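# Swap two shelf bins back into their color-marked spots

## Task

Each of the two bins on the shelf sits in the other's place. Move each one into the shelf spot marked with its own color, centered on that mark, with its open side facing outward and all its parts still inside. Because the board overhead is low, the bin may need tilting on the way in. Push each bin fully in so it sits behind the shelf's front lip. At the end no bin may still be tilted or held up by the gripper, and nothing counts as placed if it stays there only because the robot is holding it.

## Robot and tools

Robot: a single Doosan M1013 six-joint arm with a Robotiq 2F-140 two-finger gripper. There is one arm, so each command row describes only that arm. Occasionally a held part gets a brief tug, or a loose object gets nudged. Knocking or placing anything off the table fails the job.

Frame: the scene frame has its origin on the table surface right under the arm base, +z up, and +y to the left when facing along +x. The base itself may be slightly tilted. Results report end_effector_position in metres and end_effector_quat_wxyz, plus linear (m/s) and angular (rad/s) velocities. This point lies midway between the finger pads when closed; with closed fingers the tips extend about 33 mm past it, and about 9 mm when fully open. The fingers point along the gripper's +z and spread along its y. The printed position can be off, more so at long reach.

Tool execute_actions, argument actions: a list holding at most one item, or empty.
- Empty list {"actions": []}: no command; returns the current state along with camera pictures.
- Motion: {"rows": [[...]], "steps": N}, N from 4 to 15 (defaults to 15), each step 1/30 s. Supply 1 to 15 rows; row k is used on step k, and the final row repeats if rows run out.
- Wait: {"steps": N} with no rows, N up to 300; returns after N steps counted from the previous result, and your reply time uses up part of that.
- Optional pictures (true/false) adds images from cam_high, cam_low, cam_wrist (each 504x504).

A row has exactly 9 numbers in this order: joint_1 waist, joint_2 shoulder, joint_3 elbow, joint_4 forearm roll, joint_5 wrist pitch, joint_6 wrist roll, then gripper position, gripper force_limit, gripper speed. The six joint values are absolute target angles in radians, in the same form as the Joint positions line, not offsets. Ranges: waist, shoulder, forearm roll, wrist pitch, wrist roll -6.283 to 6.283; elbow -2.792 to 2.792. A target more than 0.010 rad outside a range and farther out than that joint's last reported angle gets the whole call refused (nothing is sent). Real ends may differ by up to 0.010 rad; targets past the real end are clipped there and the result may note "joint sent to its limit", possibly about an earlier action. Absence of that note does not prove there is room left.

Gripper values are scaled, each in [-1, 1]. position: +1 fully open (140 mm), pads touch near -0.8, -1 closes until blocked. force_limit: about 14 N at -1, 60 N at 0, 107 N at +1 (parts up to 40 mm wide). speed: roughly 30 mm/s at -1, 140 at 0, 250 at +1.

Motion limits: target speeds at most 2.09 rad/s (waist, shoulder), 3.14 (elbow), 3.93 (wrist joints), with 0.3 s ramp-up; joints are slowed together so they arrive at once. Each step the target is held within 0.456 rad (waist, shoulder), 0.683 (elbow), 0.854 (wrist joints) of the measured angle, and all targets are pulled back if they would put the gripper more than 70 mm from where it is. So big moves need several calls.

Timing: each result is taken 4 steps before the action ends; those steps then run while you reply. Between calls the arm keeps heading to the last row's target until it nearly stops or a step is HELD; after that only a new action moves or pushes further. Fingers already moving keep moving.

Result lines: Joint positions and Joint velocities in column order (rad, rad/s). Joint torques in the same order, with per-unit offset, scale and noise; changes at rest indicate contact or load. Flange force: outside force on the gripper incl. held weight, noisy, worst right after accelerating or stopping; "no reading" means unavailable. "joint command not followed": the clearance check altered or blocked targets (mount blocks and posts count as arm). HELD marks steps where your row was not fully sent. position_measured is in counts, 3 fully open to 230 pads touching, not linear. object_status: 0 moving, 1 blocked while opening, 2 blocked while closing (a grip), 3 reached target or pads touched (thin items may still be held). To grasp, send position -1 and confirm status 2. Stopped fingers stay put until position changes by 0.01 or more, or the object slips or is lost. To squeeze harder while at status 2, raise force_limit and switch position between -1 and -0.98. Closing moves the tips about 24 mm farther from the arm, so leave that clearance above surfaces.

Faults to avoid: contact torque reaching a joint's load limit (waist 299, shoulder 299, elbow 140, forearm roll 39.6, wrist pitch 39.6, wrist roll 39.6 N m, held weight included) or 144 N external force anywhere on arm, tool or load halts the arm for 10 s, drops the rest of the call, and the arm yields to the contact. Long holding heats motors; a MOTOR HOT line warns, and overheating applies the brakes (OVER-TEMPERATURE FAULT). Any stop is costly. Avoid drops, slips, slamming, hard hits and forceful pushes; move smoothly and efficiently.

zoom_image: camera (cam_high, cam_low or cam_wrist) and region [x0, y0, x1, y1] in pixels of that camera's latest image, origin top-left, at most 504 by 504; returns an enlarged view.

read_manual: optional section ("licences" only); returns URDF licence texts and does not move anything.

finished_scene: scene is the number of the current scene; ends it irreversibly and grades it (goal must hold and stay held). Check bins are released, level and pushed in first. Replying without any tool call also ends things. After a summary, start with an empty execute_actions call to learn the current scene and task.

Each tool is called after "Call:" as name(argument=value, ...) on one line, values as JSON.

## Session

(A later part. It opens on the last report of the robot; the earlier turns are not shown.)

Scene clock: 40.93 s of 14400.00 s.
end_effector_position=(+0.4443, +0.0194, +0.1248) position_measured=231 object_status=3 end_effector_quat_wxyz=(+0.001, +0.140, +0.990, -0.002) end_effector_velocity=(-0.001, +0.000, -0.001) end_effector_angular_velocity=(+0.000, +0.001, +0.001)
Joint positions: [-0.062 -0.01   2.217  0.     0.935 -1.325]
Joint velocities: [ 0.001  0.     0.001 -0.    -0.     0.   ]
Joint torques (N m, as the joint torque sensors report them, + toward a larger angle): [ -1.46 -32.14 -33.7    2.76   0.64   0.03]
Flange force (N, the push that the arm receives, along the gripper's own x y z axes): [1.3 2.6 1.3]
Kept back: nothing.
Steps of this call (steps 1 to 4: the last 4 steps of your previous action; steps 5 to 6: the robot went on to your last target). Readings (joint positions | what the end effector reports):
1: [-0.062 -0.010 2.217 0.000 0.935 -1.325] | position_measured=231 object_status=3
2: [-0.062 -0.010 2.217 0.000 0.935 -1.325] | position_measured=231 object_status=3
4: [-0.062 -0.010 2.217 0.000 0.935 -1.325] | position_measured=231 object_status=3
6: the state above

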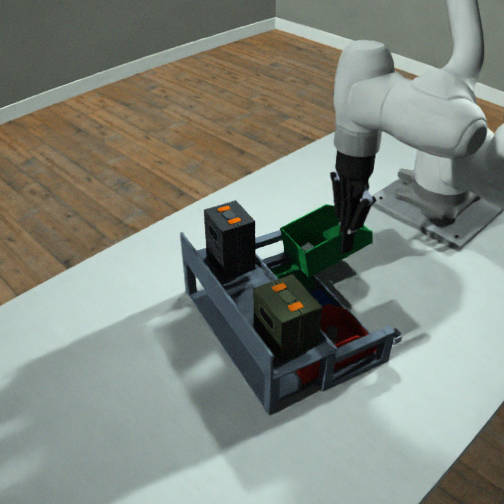

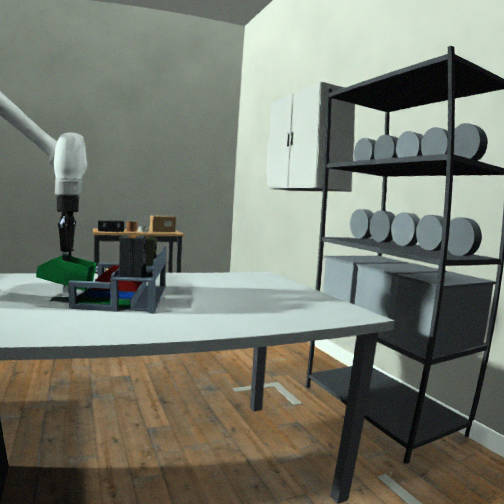

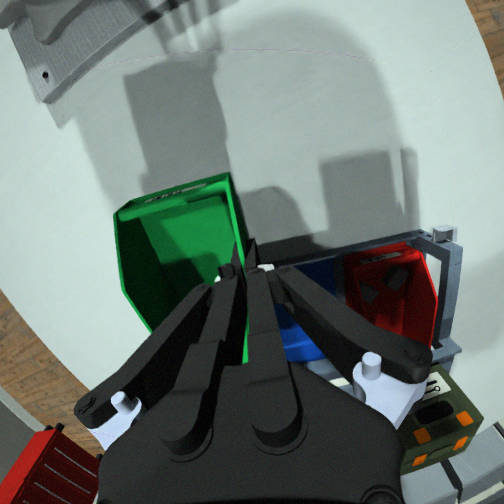

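Call:
execute_actions(actions=[{"rows":[[-0.0656,0.006,2.209,0,0.9266,-1.3282,-1,0.6,-0.3],[-0.0693,0.022,2.2012,0,0.9184,-1.3319,-1,0.6,-0.3],[-0.073,0.038,2.1933,0,0.9103,-1.3356,-1,0.6,-0.3],[-0.0766,0.054,2.1854,0,0.9022,-1.3392,-1,0.6,-0.3],[-0.0803,0.07,2.1772,0,0.8944,-1.3429,-1,0.6,-0.3],[-0.084,0.086,2.169,0,0.8866,-1.3466,-1,0.6,-0.3],[-0.0876,0.102,2.1605,0,0.8791,-1.3502,-1,0.6,-0.3],[-0.0912,0.1179,2.152,0,0.8717,-1.3538,-1,0.6,-0.3]]}], pictures=true)

Call:
zoom_image(camera="cam_low", region=[30, 225, 190, 325])

Scene clock: 41.60 s of 14400.00 s.
end_effector_position=(+0.5009, +0.0029, +0.0934) position_measured=231 object_status=3 end_effector_quat_wxyz=(+0.001, +0.140, +0.990, -0.002) end_effector_velocity=(+0.056, -0.019, -0.037) end_effector_angular_velocity=(+0.000, +0.007, -0.003)
Joint positions: [-0.091  0.116  2.153 -0.     0.873 -1.353]
Joint velocities: [-0.031  0.133 -0.068 -0.    -0.059 -0.029]
Joint torques (N m, as the joint torque sensors report them, + toward a larger angle): [  9.23 -77.52 -28.59   2.32   1.85   0.51]
Flange force (N, the push that the arm receives, along the gripper's own x y z axes): [-3.0 0.4 4.8]
Steps of this call (steps 1 to 9: the robot went on to your last target; steps 10 to 20: the first 11 steps of this action). Readings (joint positions | what the end effector reports):
10: [-0.062 -0.010 2.217 0.000 0.935 -1.325] | position_measured=231 object_status=3
11: [-0.063 -0.007 2.215 -0.000 0.933 -1.325] | position_measured=231 object_status=3
13: [-0.068 0.017 2.203 -0.000 0.921 -1.331] | position_measured=231 object_status=3
17: [-0.082 0.079 2.172 -0.000 0.890 -1.345] | position_measured=231 object_status=3
20: the state above

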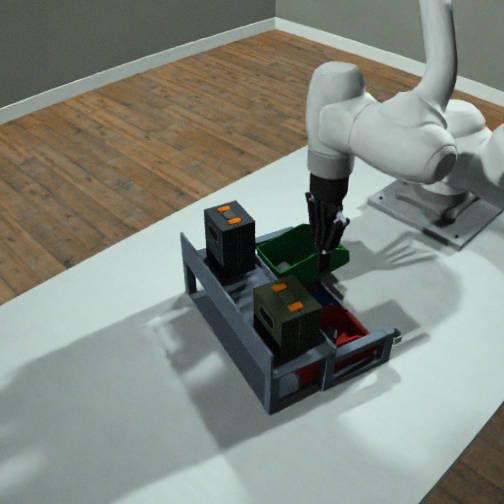

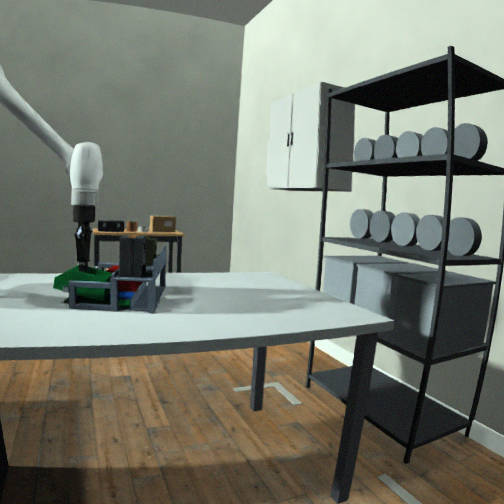

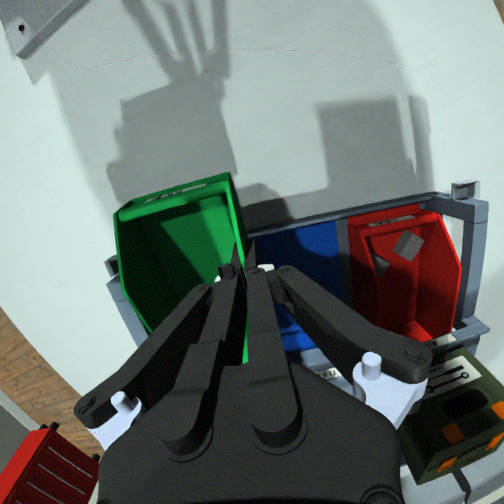

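Region (30, 225, 190, 325) of cam_low's 504x504 image, scaled by 3.150, with more detail than that image has; it fills the top 315 rows of this view, and the rest is white.

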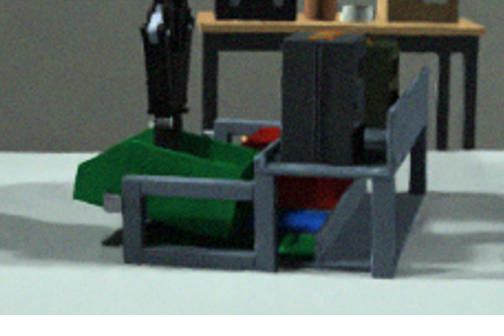

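Call:
execute_actions(actions=[{"rows":[[-0.0925,0.126,2.148,0,0.8676,-1.3551,-1,0.6,-0.3],[-0.094,0.134,2.1435,0,0.8641,-1.3566,-1,0.6,-0.3],[-0.0955,0.140,2.138,0,0.8636,-1.3581,-1,0.6,-0.3],[-0.097,0.1455,2.132,0,0.8641,-1.3596,-1,0.6,-0.3],[-0.0985,0.1505,2.1262,0,0.8649,-1.3611,-1,0.6,-0.3],[-0.100,0.157,2.1186,0,0.866,-1.3626,-1,0.6,-0.3],[-0.102,0.1636,2.111,0,0.867,-1.3646,-1,0.6,-0.3],[-0.104,0.1702,2.1033,0,0.8681,-1.3666,-1,0.6,-0.3],[-0.1055,0.1768,2.0956,0,0.8692,-1.3681,-1,0.6,-0.3]]}])

Call:
execute_actions(actions=[{"steps":5}], pictures=true)

Call:
zoom_image(camera="cam_low", region=[30, 225, 190, 325])

Scene clock: 42.17 s of 14400.00 s.
end_effector_position=(+0.5363, -0.0071, +0.0866) position_measured=231 object_status=3 end_effector_quat_wxyz=(+0.001, +0.140, +0.990, -0.002) end_effector_velocity=(+0.047, -0.014, -0.005) end_effector_angular_velocity=(+0.000, +0.005, -0.003)
Joint positions: [-0.105  0.176  2.097 -0.     0.869 -1.368]
Joint velocities: [-0.02   0.076 -0.082  0.     0.012 -0.017]
Joint torques (N m, as the joint torque sensors report them, + toward a larger angle): [  6.64 -64.73 -24.2    1.72   1.47   0.13]
Flange force (N, the push that the arm receives, along the gripper's own x y z axes): [0.7 -0.9 -0.3]
Steps of this call (steps 1 to 4: the last 4 steps of your previous action; steps 5 to 6: the robot went on to your last target; steps 7 to 17: the first 11 steps of this action). Readings (joint positions | what the end effector reports):
7: [-0.091 0.118 2.152 -0.000 0.872 -1.354] | position_measured=231 object_status=3
8: [-0.092 0.121 2.150 -0.000 0.870 -1.354] | position_measured=231 object_status=3
10: [-0.094 0.134 2.142 -0.000 0.865 -1.357] | position_measured=231 object_status=3
14: [-0.100 0.158 2.117 -0.000 0.866 -1.363] | position_measured=231 object_status=3
17: the state above

Scene clock: 42.33 s of 14400.00 s.
end_effector_position=(+0.5370, -0.0073, +0.0866) position_measured=231 object_status=3 end_effector_quat_wxyz=(+0.001, +0.140, +0.990, -0.002) end_effector_velocity=(-0.000, +0.000, -0.000) end_effector_angular_velocity=(+0.000, +0.001, +0.000)
Joint positions: [-0.106  0.177  2.096 -0.     0.869 -1.368]
Joint velocities: [-0.    -0.     0.001  0.    -0.    -0.   ]
Joint torques (N m, as the joint torque sensors report them, + toward a larger angle): [ -4.68 -49.08 -30.06   2.5    0.24   0.26]
Flange force (N, the push that the arm receives, along the gripper's own x y z axes): [-0.1 8.2 -1.9]
Kept back: nothing.
Steps of this call (steps 1 to 4: the last 4 steps of your previous action; step 5: the robot went on to your last target). Readings (joint positions | what the end effector reports):
1: [-0.106 0.177 2.096 -0.000 0.869 -1.368] | position_measured=231 object_status=3
2: [-0.106 0.177 2.096 -0.000 0.869 -1.368] | position_measured=231 object_status=3
4: [-0.106 0.177 2.096 -0.000 0.869 -1.368] | position_measured=231 object_status=3
5: the state above

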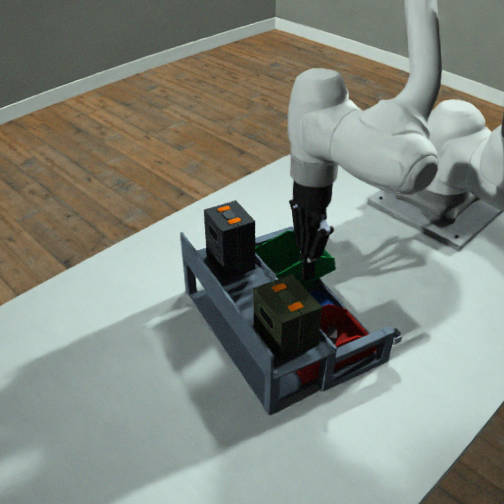

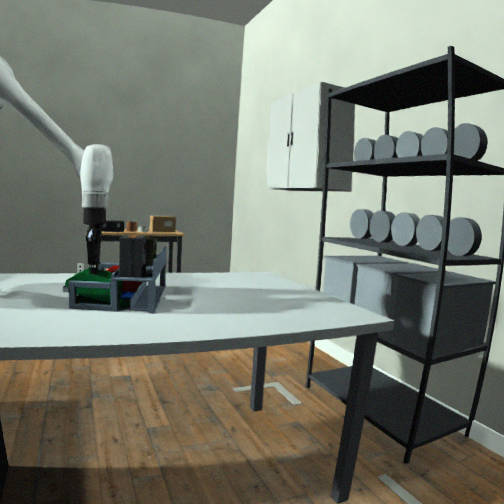

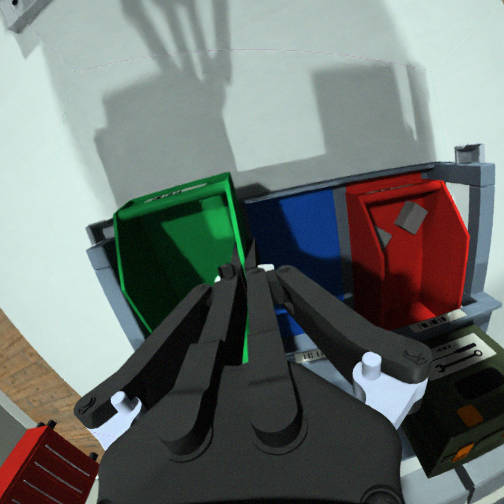

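Region (30, 225, 190, 325) of cam_low's 504x504 image, scaled by 3.150, with more detail than that image has; it fills the top 315 rows of this view, and the rest is white.

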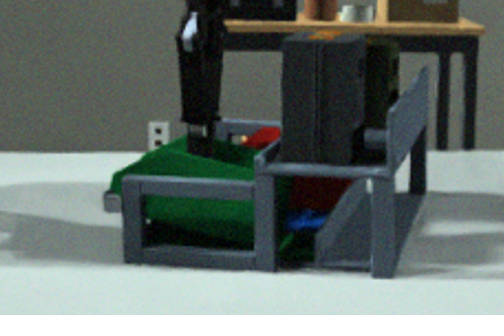

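Call:
execute_actions(actions=[{"rows":[[-0.107,0.183,2.0877,0,0.8709,-1.3696,-1,0.6,-0.3],[-0.109,0.189,2.0798,0,0.8728,-1.3716,-1,0.6,-0.3],[-0.1105,0.1952,2.0718,0,0.8746,-1.3731,-1,0.6,-0.3],[-0.112,0.2013,2.0638,0,0.8765,-1.3746,-1,0.6,-0.3],[-0.114,0.2075,2.0557,0,0.8784,-1.3766,-1,0.6,-0.3],[-0.1155,0.2136,2.0475,0,0.8805,-1.3781,-1,0.6,-0.3],[-0.117,0.2198,2.0393,0,0.8825,-1.3796,-1,0.6,-0.3],[-0.1185,0.226,2.0311,0,0.8845,-1.3811,-1,0.6,-0.3]]}])

Call:
execute_actions(actions=[{"rows":[[-0.1145,0.1921,2.1106,-0.029,0.7394,-1.355,-1,0.6,-0.3]]}], pictures=true)

Call:
zoom_image(camera="cam_low", region=[30, 225, 190, 325])

Scene clock: 43.13 s of 14400.00 s.
end_effector_position=(+0.5719, -0.0175, +0.0870) position_measured=231 object_status=3 end_effector_quat_wxyz=(+0.001, +0.140, +0.990, -0.002) end_effector_velocity=(+0.001, -0.001, -0.001) end_effector_angular_velocity=(+0.001, +0.010, +0.001)
Joint positions: [-0.119  0.226  2.031 -0.     0.884 -1.381]
Joint velocities: [-0.001  0.008 -0.008  0.     0.009 -0.002]
Joint torques (N m, as the joint torque sensors report them, + toward a larger angle): [ -0.12 -66.79 -28.71   2.67   0.94  -0.07]
Flange force (N, the push that the arm receives, along the gripper's own x y z axes): [-0.4 7.3 4.1]
Steps of this call (steps 1 to 13: the robot went on to your last target; steps 14 to 24: the first 11 steps of this action). Readings (joint positions | what the end effector reports):
14: [-0.106 0.177 2.095 -0.000 0.869 -1.368] | position_measured=231 object_status=3
15: [-0.106 0.180 2.092 -0.000 0.870 -1.369] | position_measured=231 object_status=3
17: [-0.109 0.190 2.078 -0.000 0.873 -1.372] | position_measured=231 object_status=3
21: [-0.116 0.215 2.046 -0.000 0.881 -1.378] | position_measured=231 object_status=3
24: the state above

Scene clock: 43.63 s of 14400.00 s.
end_effector_position=(+0.5676, -0.0214, +0.0739) position_measured=231 object_status=3 end_effector_quat_wxyz=(+0.051, +0.141, +0.989, -0.009) end_effector_velocity=(-0.002, +0.000, -0.001) end_effector_angular_velocity=(-0.000, +0.002, -0.000)
Joint positions: [-0.115  0.192  2.11  -0.029  0.74  -1.355]
Joint velocities: [ 0.     0.     0.003 -0.001 -0.001  0.001]
Joint torques (N m, as the joint torque sensors report them, + toward a larger angle): [ -2.08 -51.43 -31.34   2.66   0.09   0.13]
Flange force (N, the push that the arm receives, along the gripper's own x y z axes): [0.1 3.0 2.7]
Steps of this call (steps 1 to 4: the last 4 steps of your previous action; steps 5 to 15: the first 11 steps of this action). Readings (joint positions | what the end effector reports):
5: [-0.119 0.226 2.031 -0.000 0.885 -1.381] | position_measured=231 object_status=3
6: [-0.119 0.225 2.034 -0.001 0.879 -1.381] | position_measured=231 object_status=3
8: [-0.117 0.213 2.062 -0.012 0.827 -1.371] | position_measured=231 object_status=3
12: [-0.115 0.192 2.110 -0.029 0.740 -1.355] | position_measured=231 object_status=3
15: the state above

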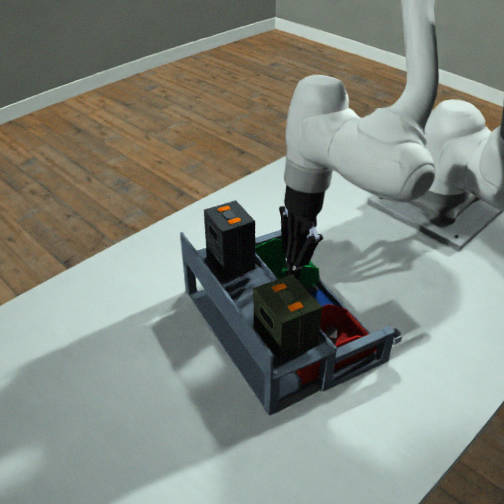

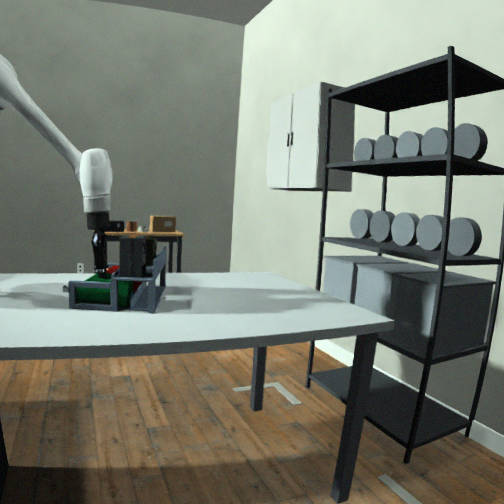

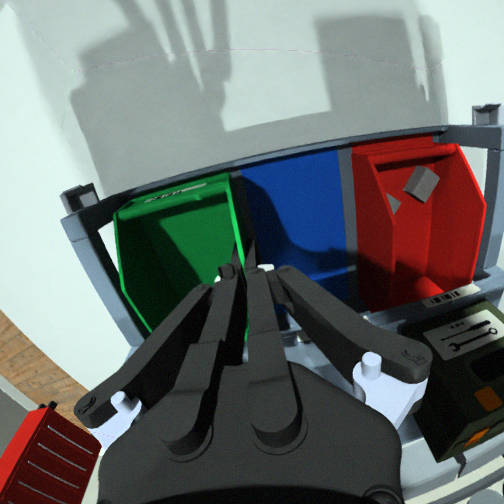

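Region (30, 225, 190, 325) of cam_low's 504x504 image, scaled by 3.150, with more detail than that image has; it fills the top 315 rows of this view, and the rest is white.

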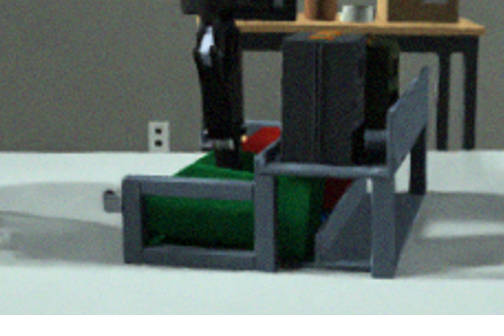

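Call:
execute_actions(actions=[{"rows":[[-0.113,0.178,2.1465,-0.048,0.669,-1.339,-1,0.6,-0.3],[-0.113,0.178,2.1465,-0.048,0.669,-1.339,-1,0.6,-0.3],[-0.113,0.178,2.1465,-0.048,0.669,-1.339,-1,0.6,-0.3],[-0.113,0.178,2.1465,-0.048,0.669,-1.339,-1,0.6,-0.3],[-0.113,0.178,2.1465,-0.048,0.669,-1.339,-1,0.6,-0.3],[-0.1116,0.1646,2.181,-0.0692,0.6007,-1.321,-1,0.6,-0.3]]}])

Call:
execute_actions(actions=[{"steps":5}], pictures=true)

Call:
zoom_image(camera="cam_low", region=[50, 225, 190, 325])

Call:
zoom_image(camera="cam_wrist", region=[50, 120, 350, 340])

Scene clock: 50.30 s of 14400.00 s.
end_effector_position=(+0.5655, -0.0260, +0.0643) position_measured=231 object_status=3 end_effector_quat_wxyz=(+0.099, +0.139, +0.985, -0.016) end_effector_velocity=(+0.009, -0.001, +0.003) end_effector_angular_velocity=(-0.002, -0.030, -0.002)
Joint positions: [-0.112  0.165  2.181 -0.069  0.601 -1.321]
Joint velocities: [-0.    -0.003  0.001 -0.002 -0.028  0.005]
Joint torques (N m, as the joint torque sensors report them, + toward a larger angle): [ -3.58 -42.21 -34.5    2.91  -0.46   0.07]
Flange force (N, the push that the arm receives, along the gripper's own x y z axes): [-4.6 1.8 -1.2]
Steps of this call (steps 1 to 4: the last 4 steps of your previous action; steps 5 to 15: the robot went on to your last target; steps 16 to 90: nothing new was sent; then 3.30 s passed at rest; steps 91 to 101: the first 11 steps of this action). Readings (joint positions | what the end effector reports):
91: [-0.114 0.192 2.111 -0.029 0.739 -1.355] | position_measured=231 object_status=3
92: [-0.114 0.191 2.114 -0.031 0.732 -1.353] | position_measured=231 object_status=3
94: [-0.113 0.182 2.138 -0.043 0.687 -1.343] | position_measured=231 object_status=3
98: [-0.112 0.173 2.160 -0.057 0.641 -1.332] | position_measured=231 object_status=3
101: the state above

Scene clock: 50.47 s of 14400.00 s.
end_effector_position=(+0.5657, -0.0261, +0.0644) position_measured=231 object_status=3 end_effector_quat_wxyz=(+0.100, +0.139, +0.985, -0.016) end_effector_velocity=(-0.001, +0.000, -0.001) end_effector_angular_velocity=(-0.000, +0.001, -0.000)
Joint positions: [-0.112  0.165  2.181 -0.069  0.601 -1.321]
Joint velocities: [-0.    -0.     0.002 -0.    -0.001  0.   ]
Joint torques (N m, as the joint torque sensors report them, + toward a larger angle): [ -1.01 -46.23 -29.87   2.44  -0.13   0.41]
Flange force (N, the push that the arm receives, along the gripper's own x y z axes): [0.7 0.0 -1.1]
Kept back: nothing.
Steps of this call (steps 1 to 4: the last 4 steps of your previous action; step 5: the robot went on to your last target). Readings (joint positions | what the end effector reports):
1: [-0.112 0.165 2.181 -0.069 0.601 -1.321] | position_measured=231 object_status=3
2: [-0.112 0.165 2.181 -0.069 0.601 -1.321] | position_measured=231 object_status=3
4: [-0.112 0.165 2.181 -0.069 0.601 -1.321] | position_measured=231 object_status=3
5: the state above

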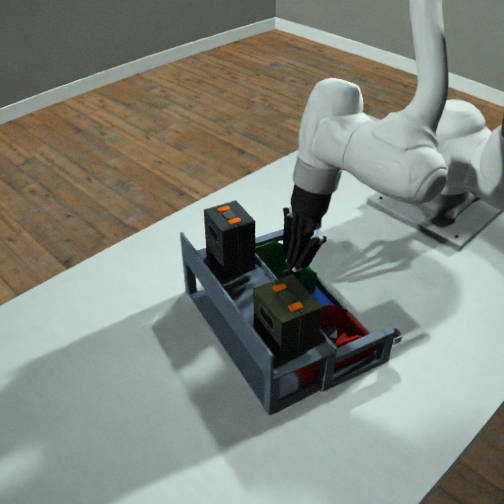

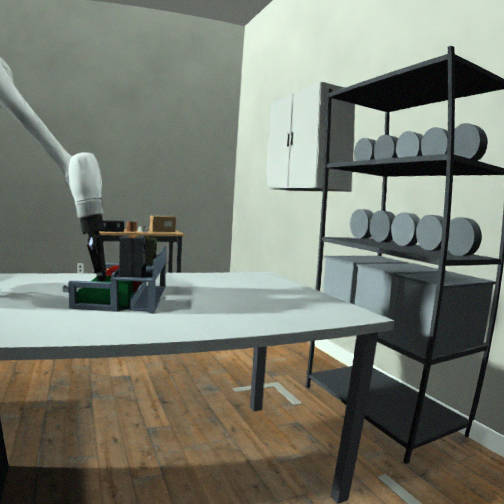

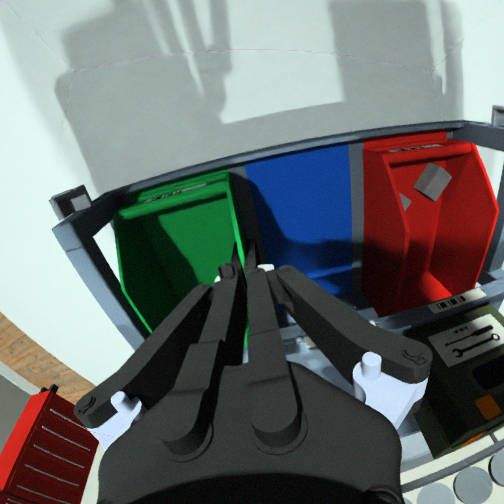

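Region (50, 225, 190, 325) of cam_low's 504x504 image, scaled by 3.600, with more detail than that image has; it fills the top 360 rows of this view, and the rest is white.

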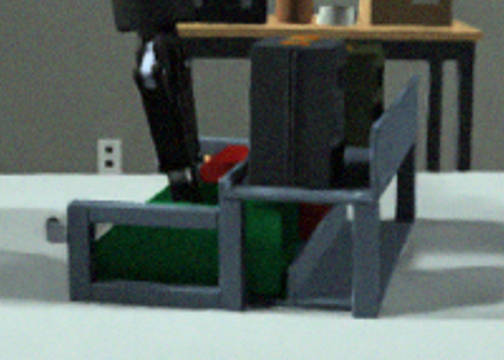

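Region (50, 120, 350, 340) of cam_wrist's 504x504 image, scaled by 1.680, with more detail than that image has; it fills the top 370 rows of this view, and the rest is white.

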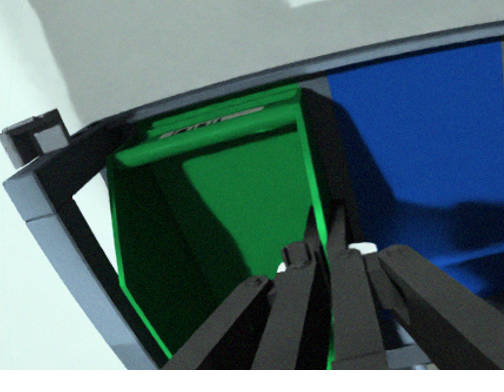

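Matches the original position. Release and retreat.

Call:
execute_actions(actions=[{"rows":[[-0.1116,0.1646,2.181,-0.0692,0.6007,-1.321,-0.4,0.6,0]],"steps":9}])

Call:
execute_actions(actions=[{"rows":[[-0.1348,0.15,1.99,0,1.0016,-1.3974,-0.4,0.6,0]]}])

Call:
execute_actions(actions=[{"steps":6}], pictures=true)

Call:
zoom_image(camera="cam_wrist", region=[100, 110, 480, 330])

Scene clock: 50.73 s of 14400.00 s.
end_effector_position=(+0.5657, -0.0261, +0.0643) position_measured=205 object_status=0 end_effector_quat_wxyz=(+0.100, +0.139, +0.985, -0.016) end_effector_velocity=(-0.001, -0.000, -0.000) end_effector_angular_velocity=(-0.000, +0.001, +0.000)
Joint positions: [-0.112  0.165  2.181 -0.069  0.601 -1.321]
Joint velocities: [-0.    -0.001  0.002 -0.001 -0.     0.   ]
Joint torques (N m, as the joint torque sensors report them, + toward a larger angle): [ -2.31 -44.3  -28.     2.39   0.28   0.1 ]
Flange force (N, the push that the arm receives, along the gripper's own x y z axes): [0.3 3.3 -4.1]
Steps of this call (steps 1 to 3: the robot went on to your last target; steps 4 to 8: the first 5 steps of this action). Readings (joint positions | what the end effector reports):
4: [-0.112 0.165 2.181 -0.069 0.601 -1.321] | position_measured=231 object_status=0
5: [-0.112 0.165 2.181 -0.069 0.601 -1.321] | position_measured=231 object_status=0
7: [-0.112 0.165 2.181 -0.069 0.601 -1.321] | position_measured=212 object_status=0
8: the state above

Scene clock: 51.23 s of 14400.00 s.
end_effector_position=(+0.5641, -0.0259, +0.1478) position_measured=179 object_status=3 end_effector_quat_wxyz=(+0.002, +0.140, +0.990, -0.002) end_effector_velocity=(-0.009, +0.005, +0.066) end_effector_angular_velocity=(+0.054, +0.134, +0.012)
Joint positions: [-0.135  0.15   1.992 -0.001  0.997 -1.396]
Joint velocities: [-0.017 -0.01  -0.129  0.047  0.278 -0.054]
Joint torques (N m, as the joint torque sensors report them, + toward a larger angle): [  2.84 -39.36 -18.88   1.75   0.32  -0.17]
Flange force (N, the push that the arm receives, along the gripper's own x y z axes): [-1.2 0.4 -1.1]
Steps of this call (steps 1 to 4: the last 4 steps of your previous action; steps 5 to 15: the first 11 steps of this action). Readings (joint positions | what the end effector reports):
5: [-0.112 0.165 2.181 -0.069 0.601 -1.321] | position_measured=179 object_status=0
6: [-0.112 0.164 2.178 -0.069 0.608 -1.321] | position_measured=179 object_status=0
8: [-0.115 0.162 2.151 -0.059 0.664 -1.332] | position_measured=179 object_status=0
12: [-0.129 0.153 2.036 -0.017 0.904 -1.379] | position_measured=179 object_status=3
15: the state above

Scene clock: 51.43 s of 14400.00 s.
end_effector_position=(+0.5638, -0.0258, +0.1489) position_measured=179 object_status=3 end_effector_quat_wxyz=(+0.001, +0.140, +0.990, -0.002) end_effector_velocity=(+0.001, +0.000, +0.001) end_effector_angular_velocity=(+0.001, -0.001, +0.001)
Joint positions: [-0.135  0.15   1.99  -0.     1.002 -1.397]
Joint velocities: [-0.     0.    -0.002  0.001  0.001 -0.001]
Joint torques (N m, as the joint torque sensors report them, + toward a larger angle): [ -0.66 -45.99 -32.75   3.21   0.36  -0.06]
Flange force (N, the push that the arm receives, along the gripper's own x y z axes): [2.2 0.3 -5.7]
Kept back: nothing.
Steps of this call (steps 1 to 4: the last 4 steps of your previous action; steps 5 to 6: the robot went on to your last target). Readings (joint positions | what the end effector reports):
1: [-0.135 0.150 1.990 -0.000 1.001 -1.397] | position_measured=179 object_status=3
2: [-0.135 0.150 1.990 -0.000 1.001 -1.397] | position_measured=179 object_status=3
4: [-0.135 0.150 1.990 -0.000 1.001 -1.397] | position_measured=179 object_status=3
6: the state above

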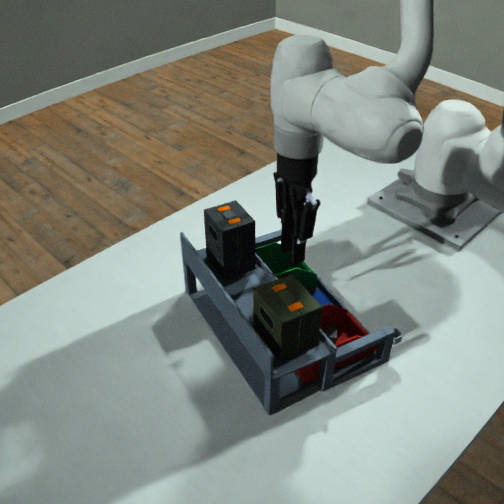

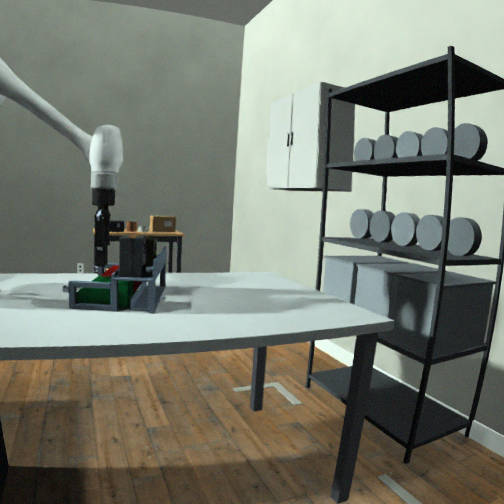

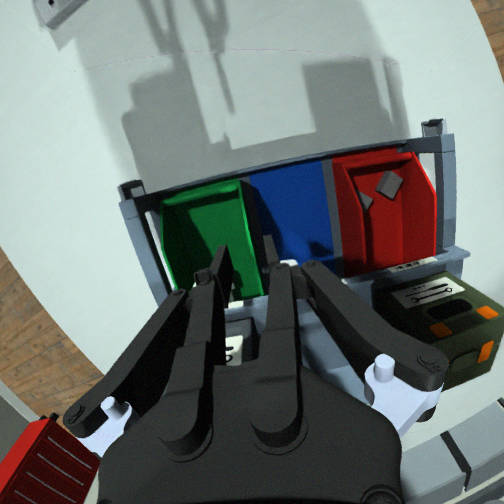

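Region (100, 110, 480, 330) of cam_wrist's 504x504 image, scaled by 1.326, with more detail than that image has; it fills the top 292 rows of this view, and the rest is white.

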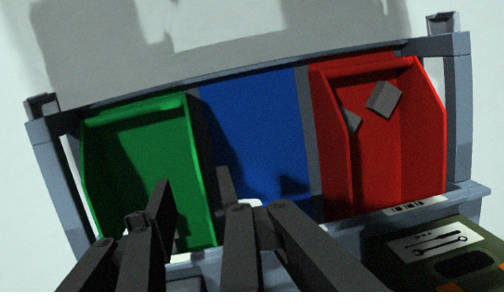

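Call:
finished_scene(scene=1)

The scene is finished: the task was done.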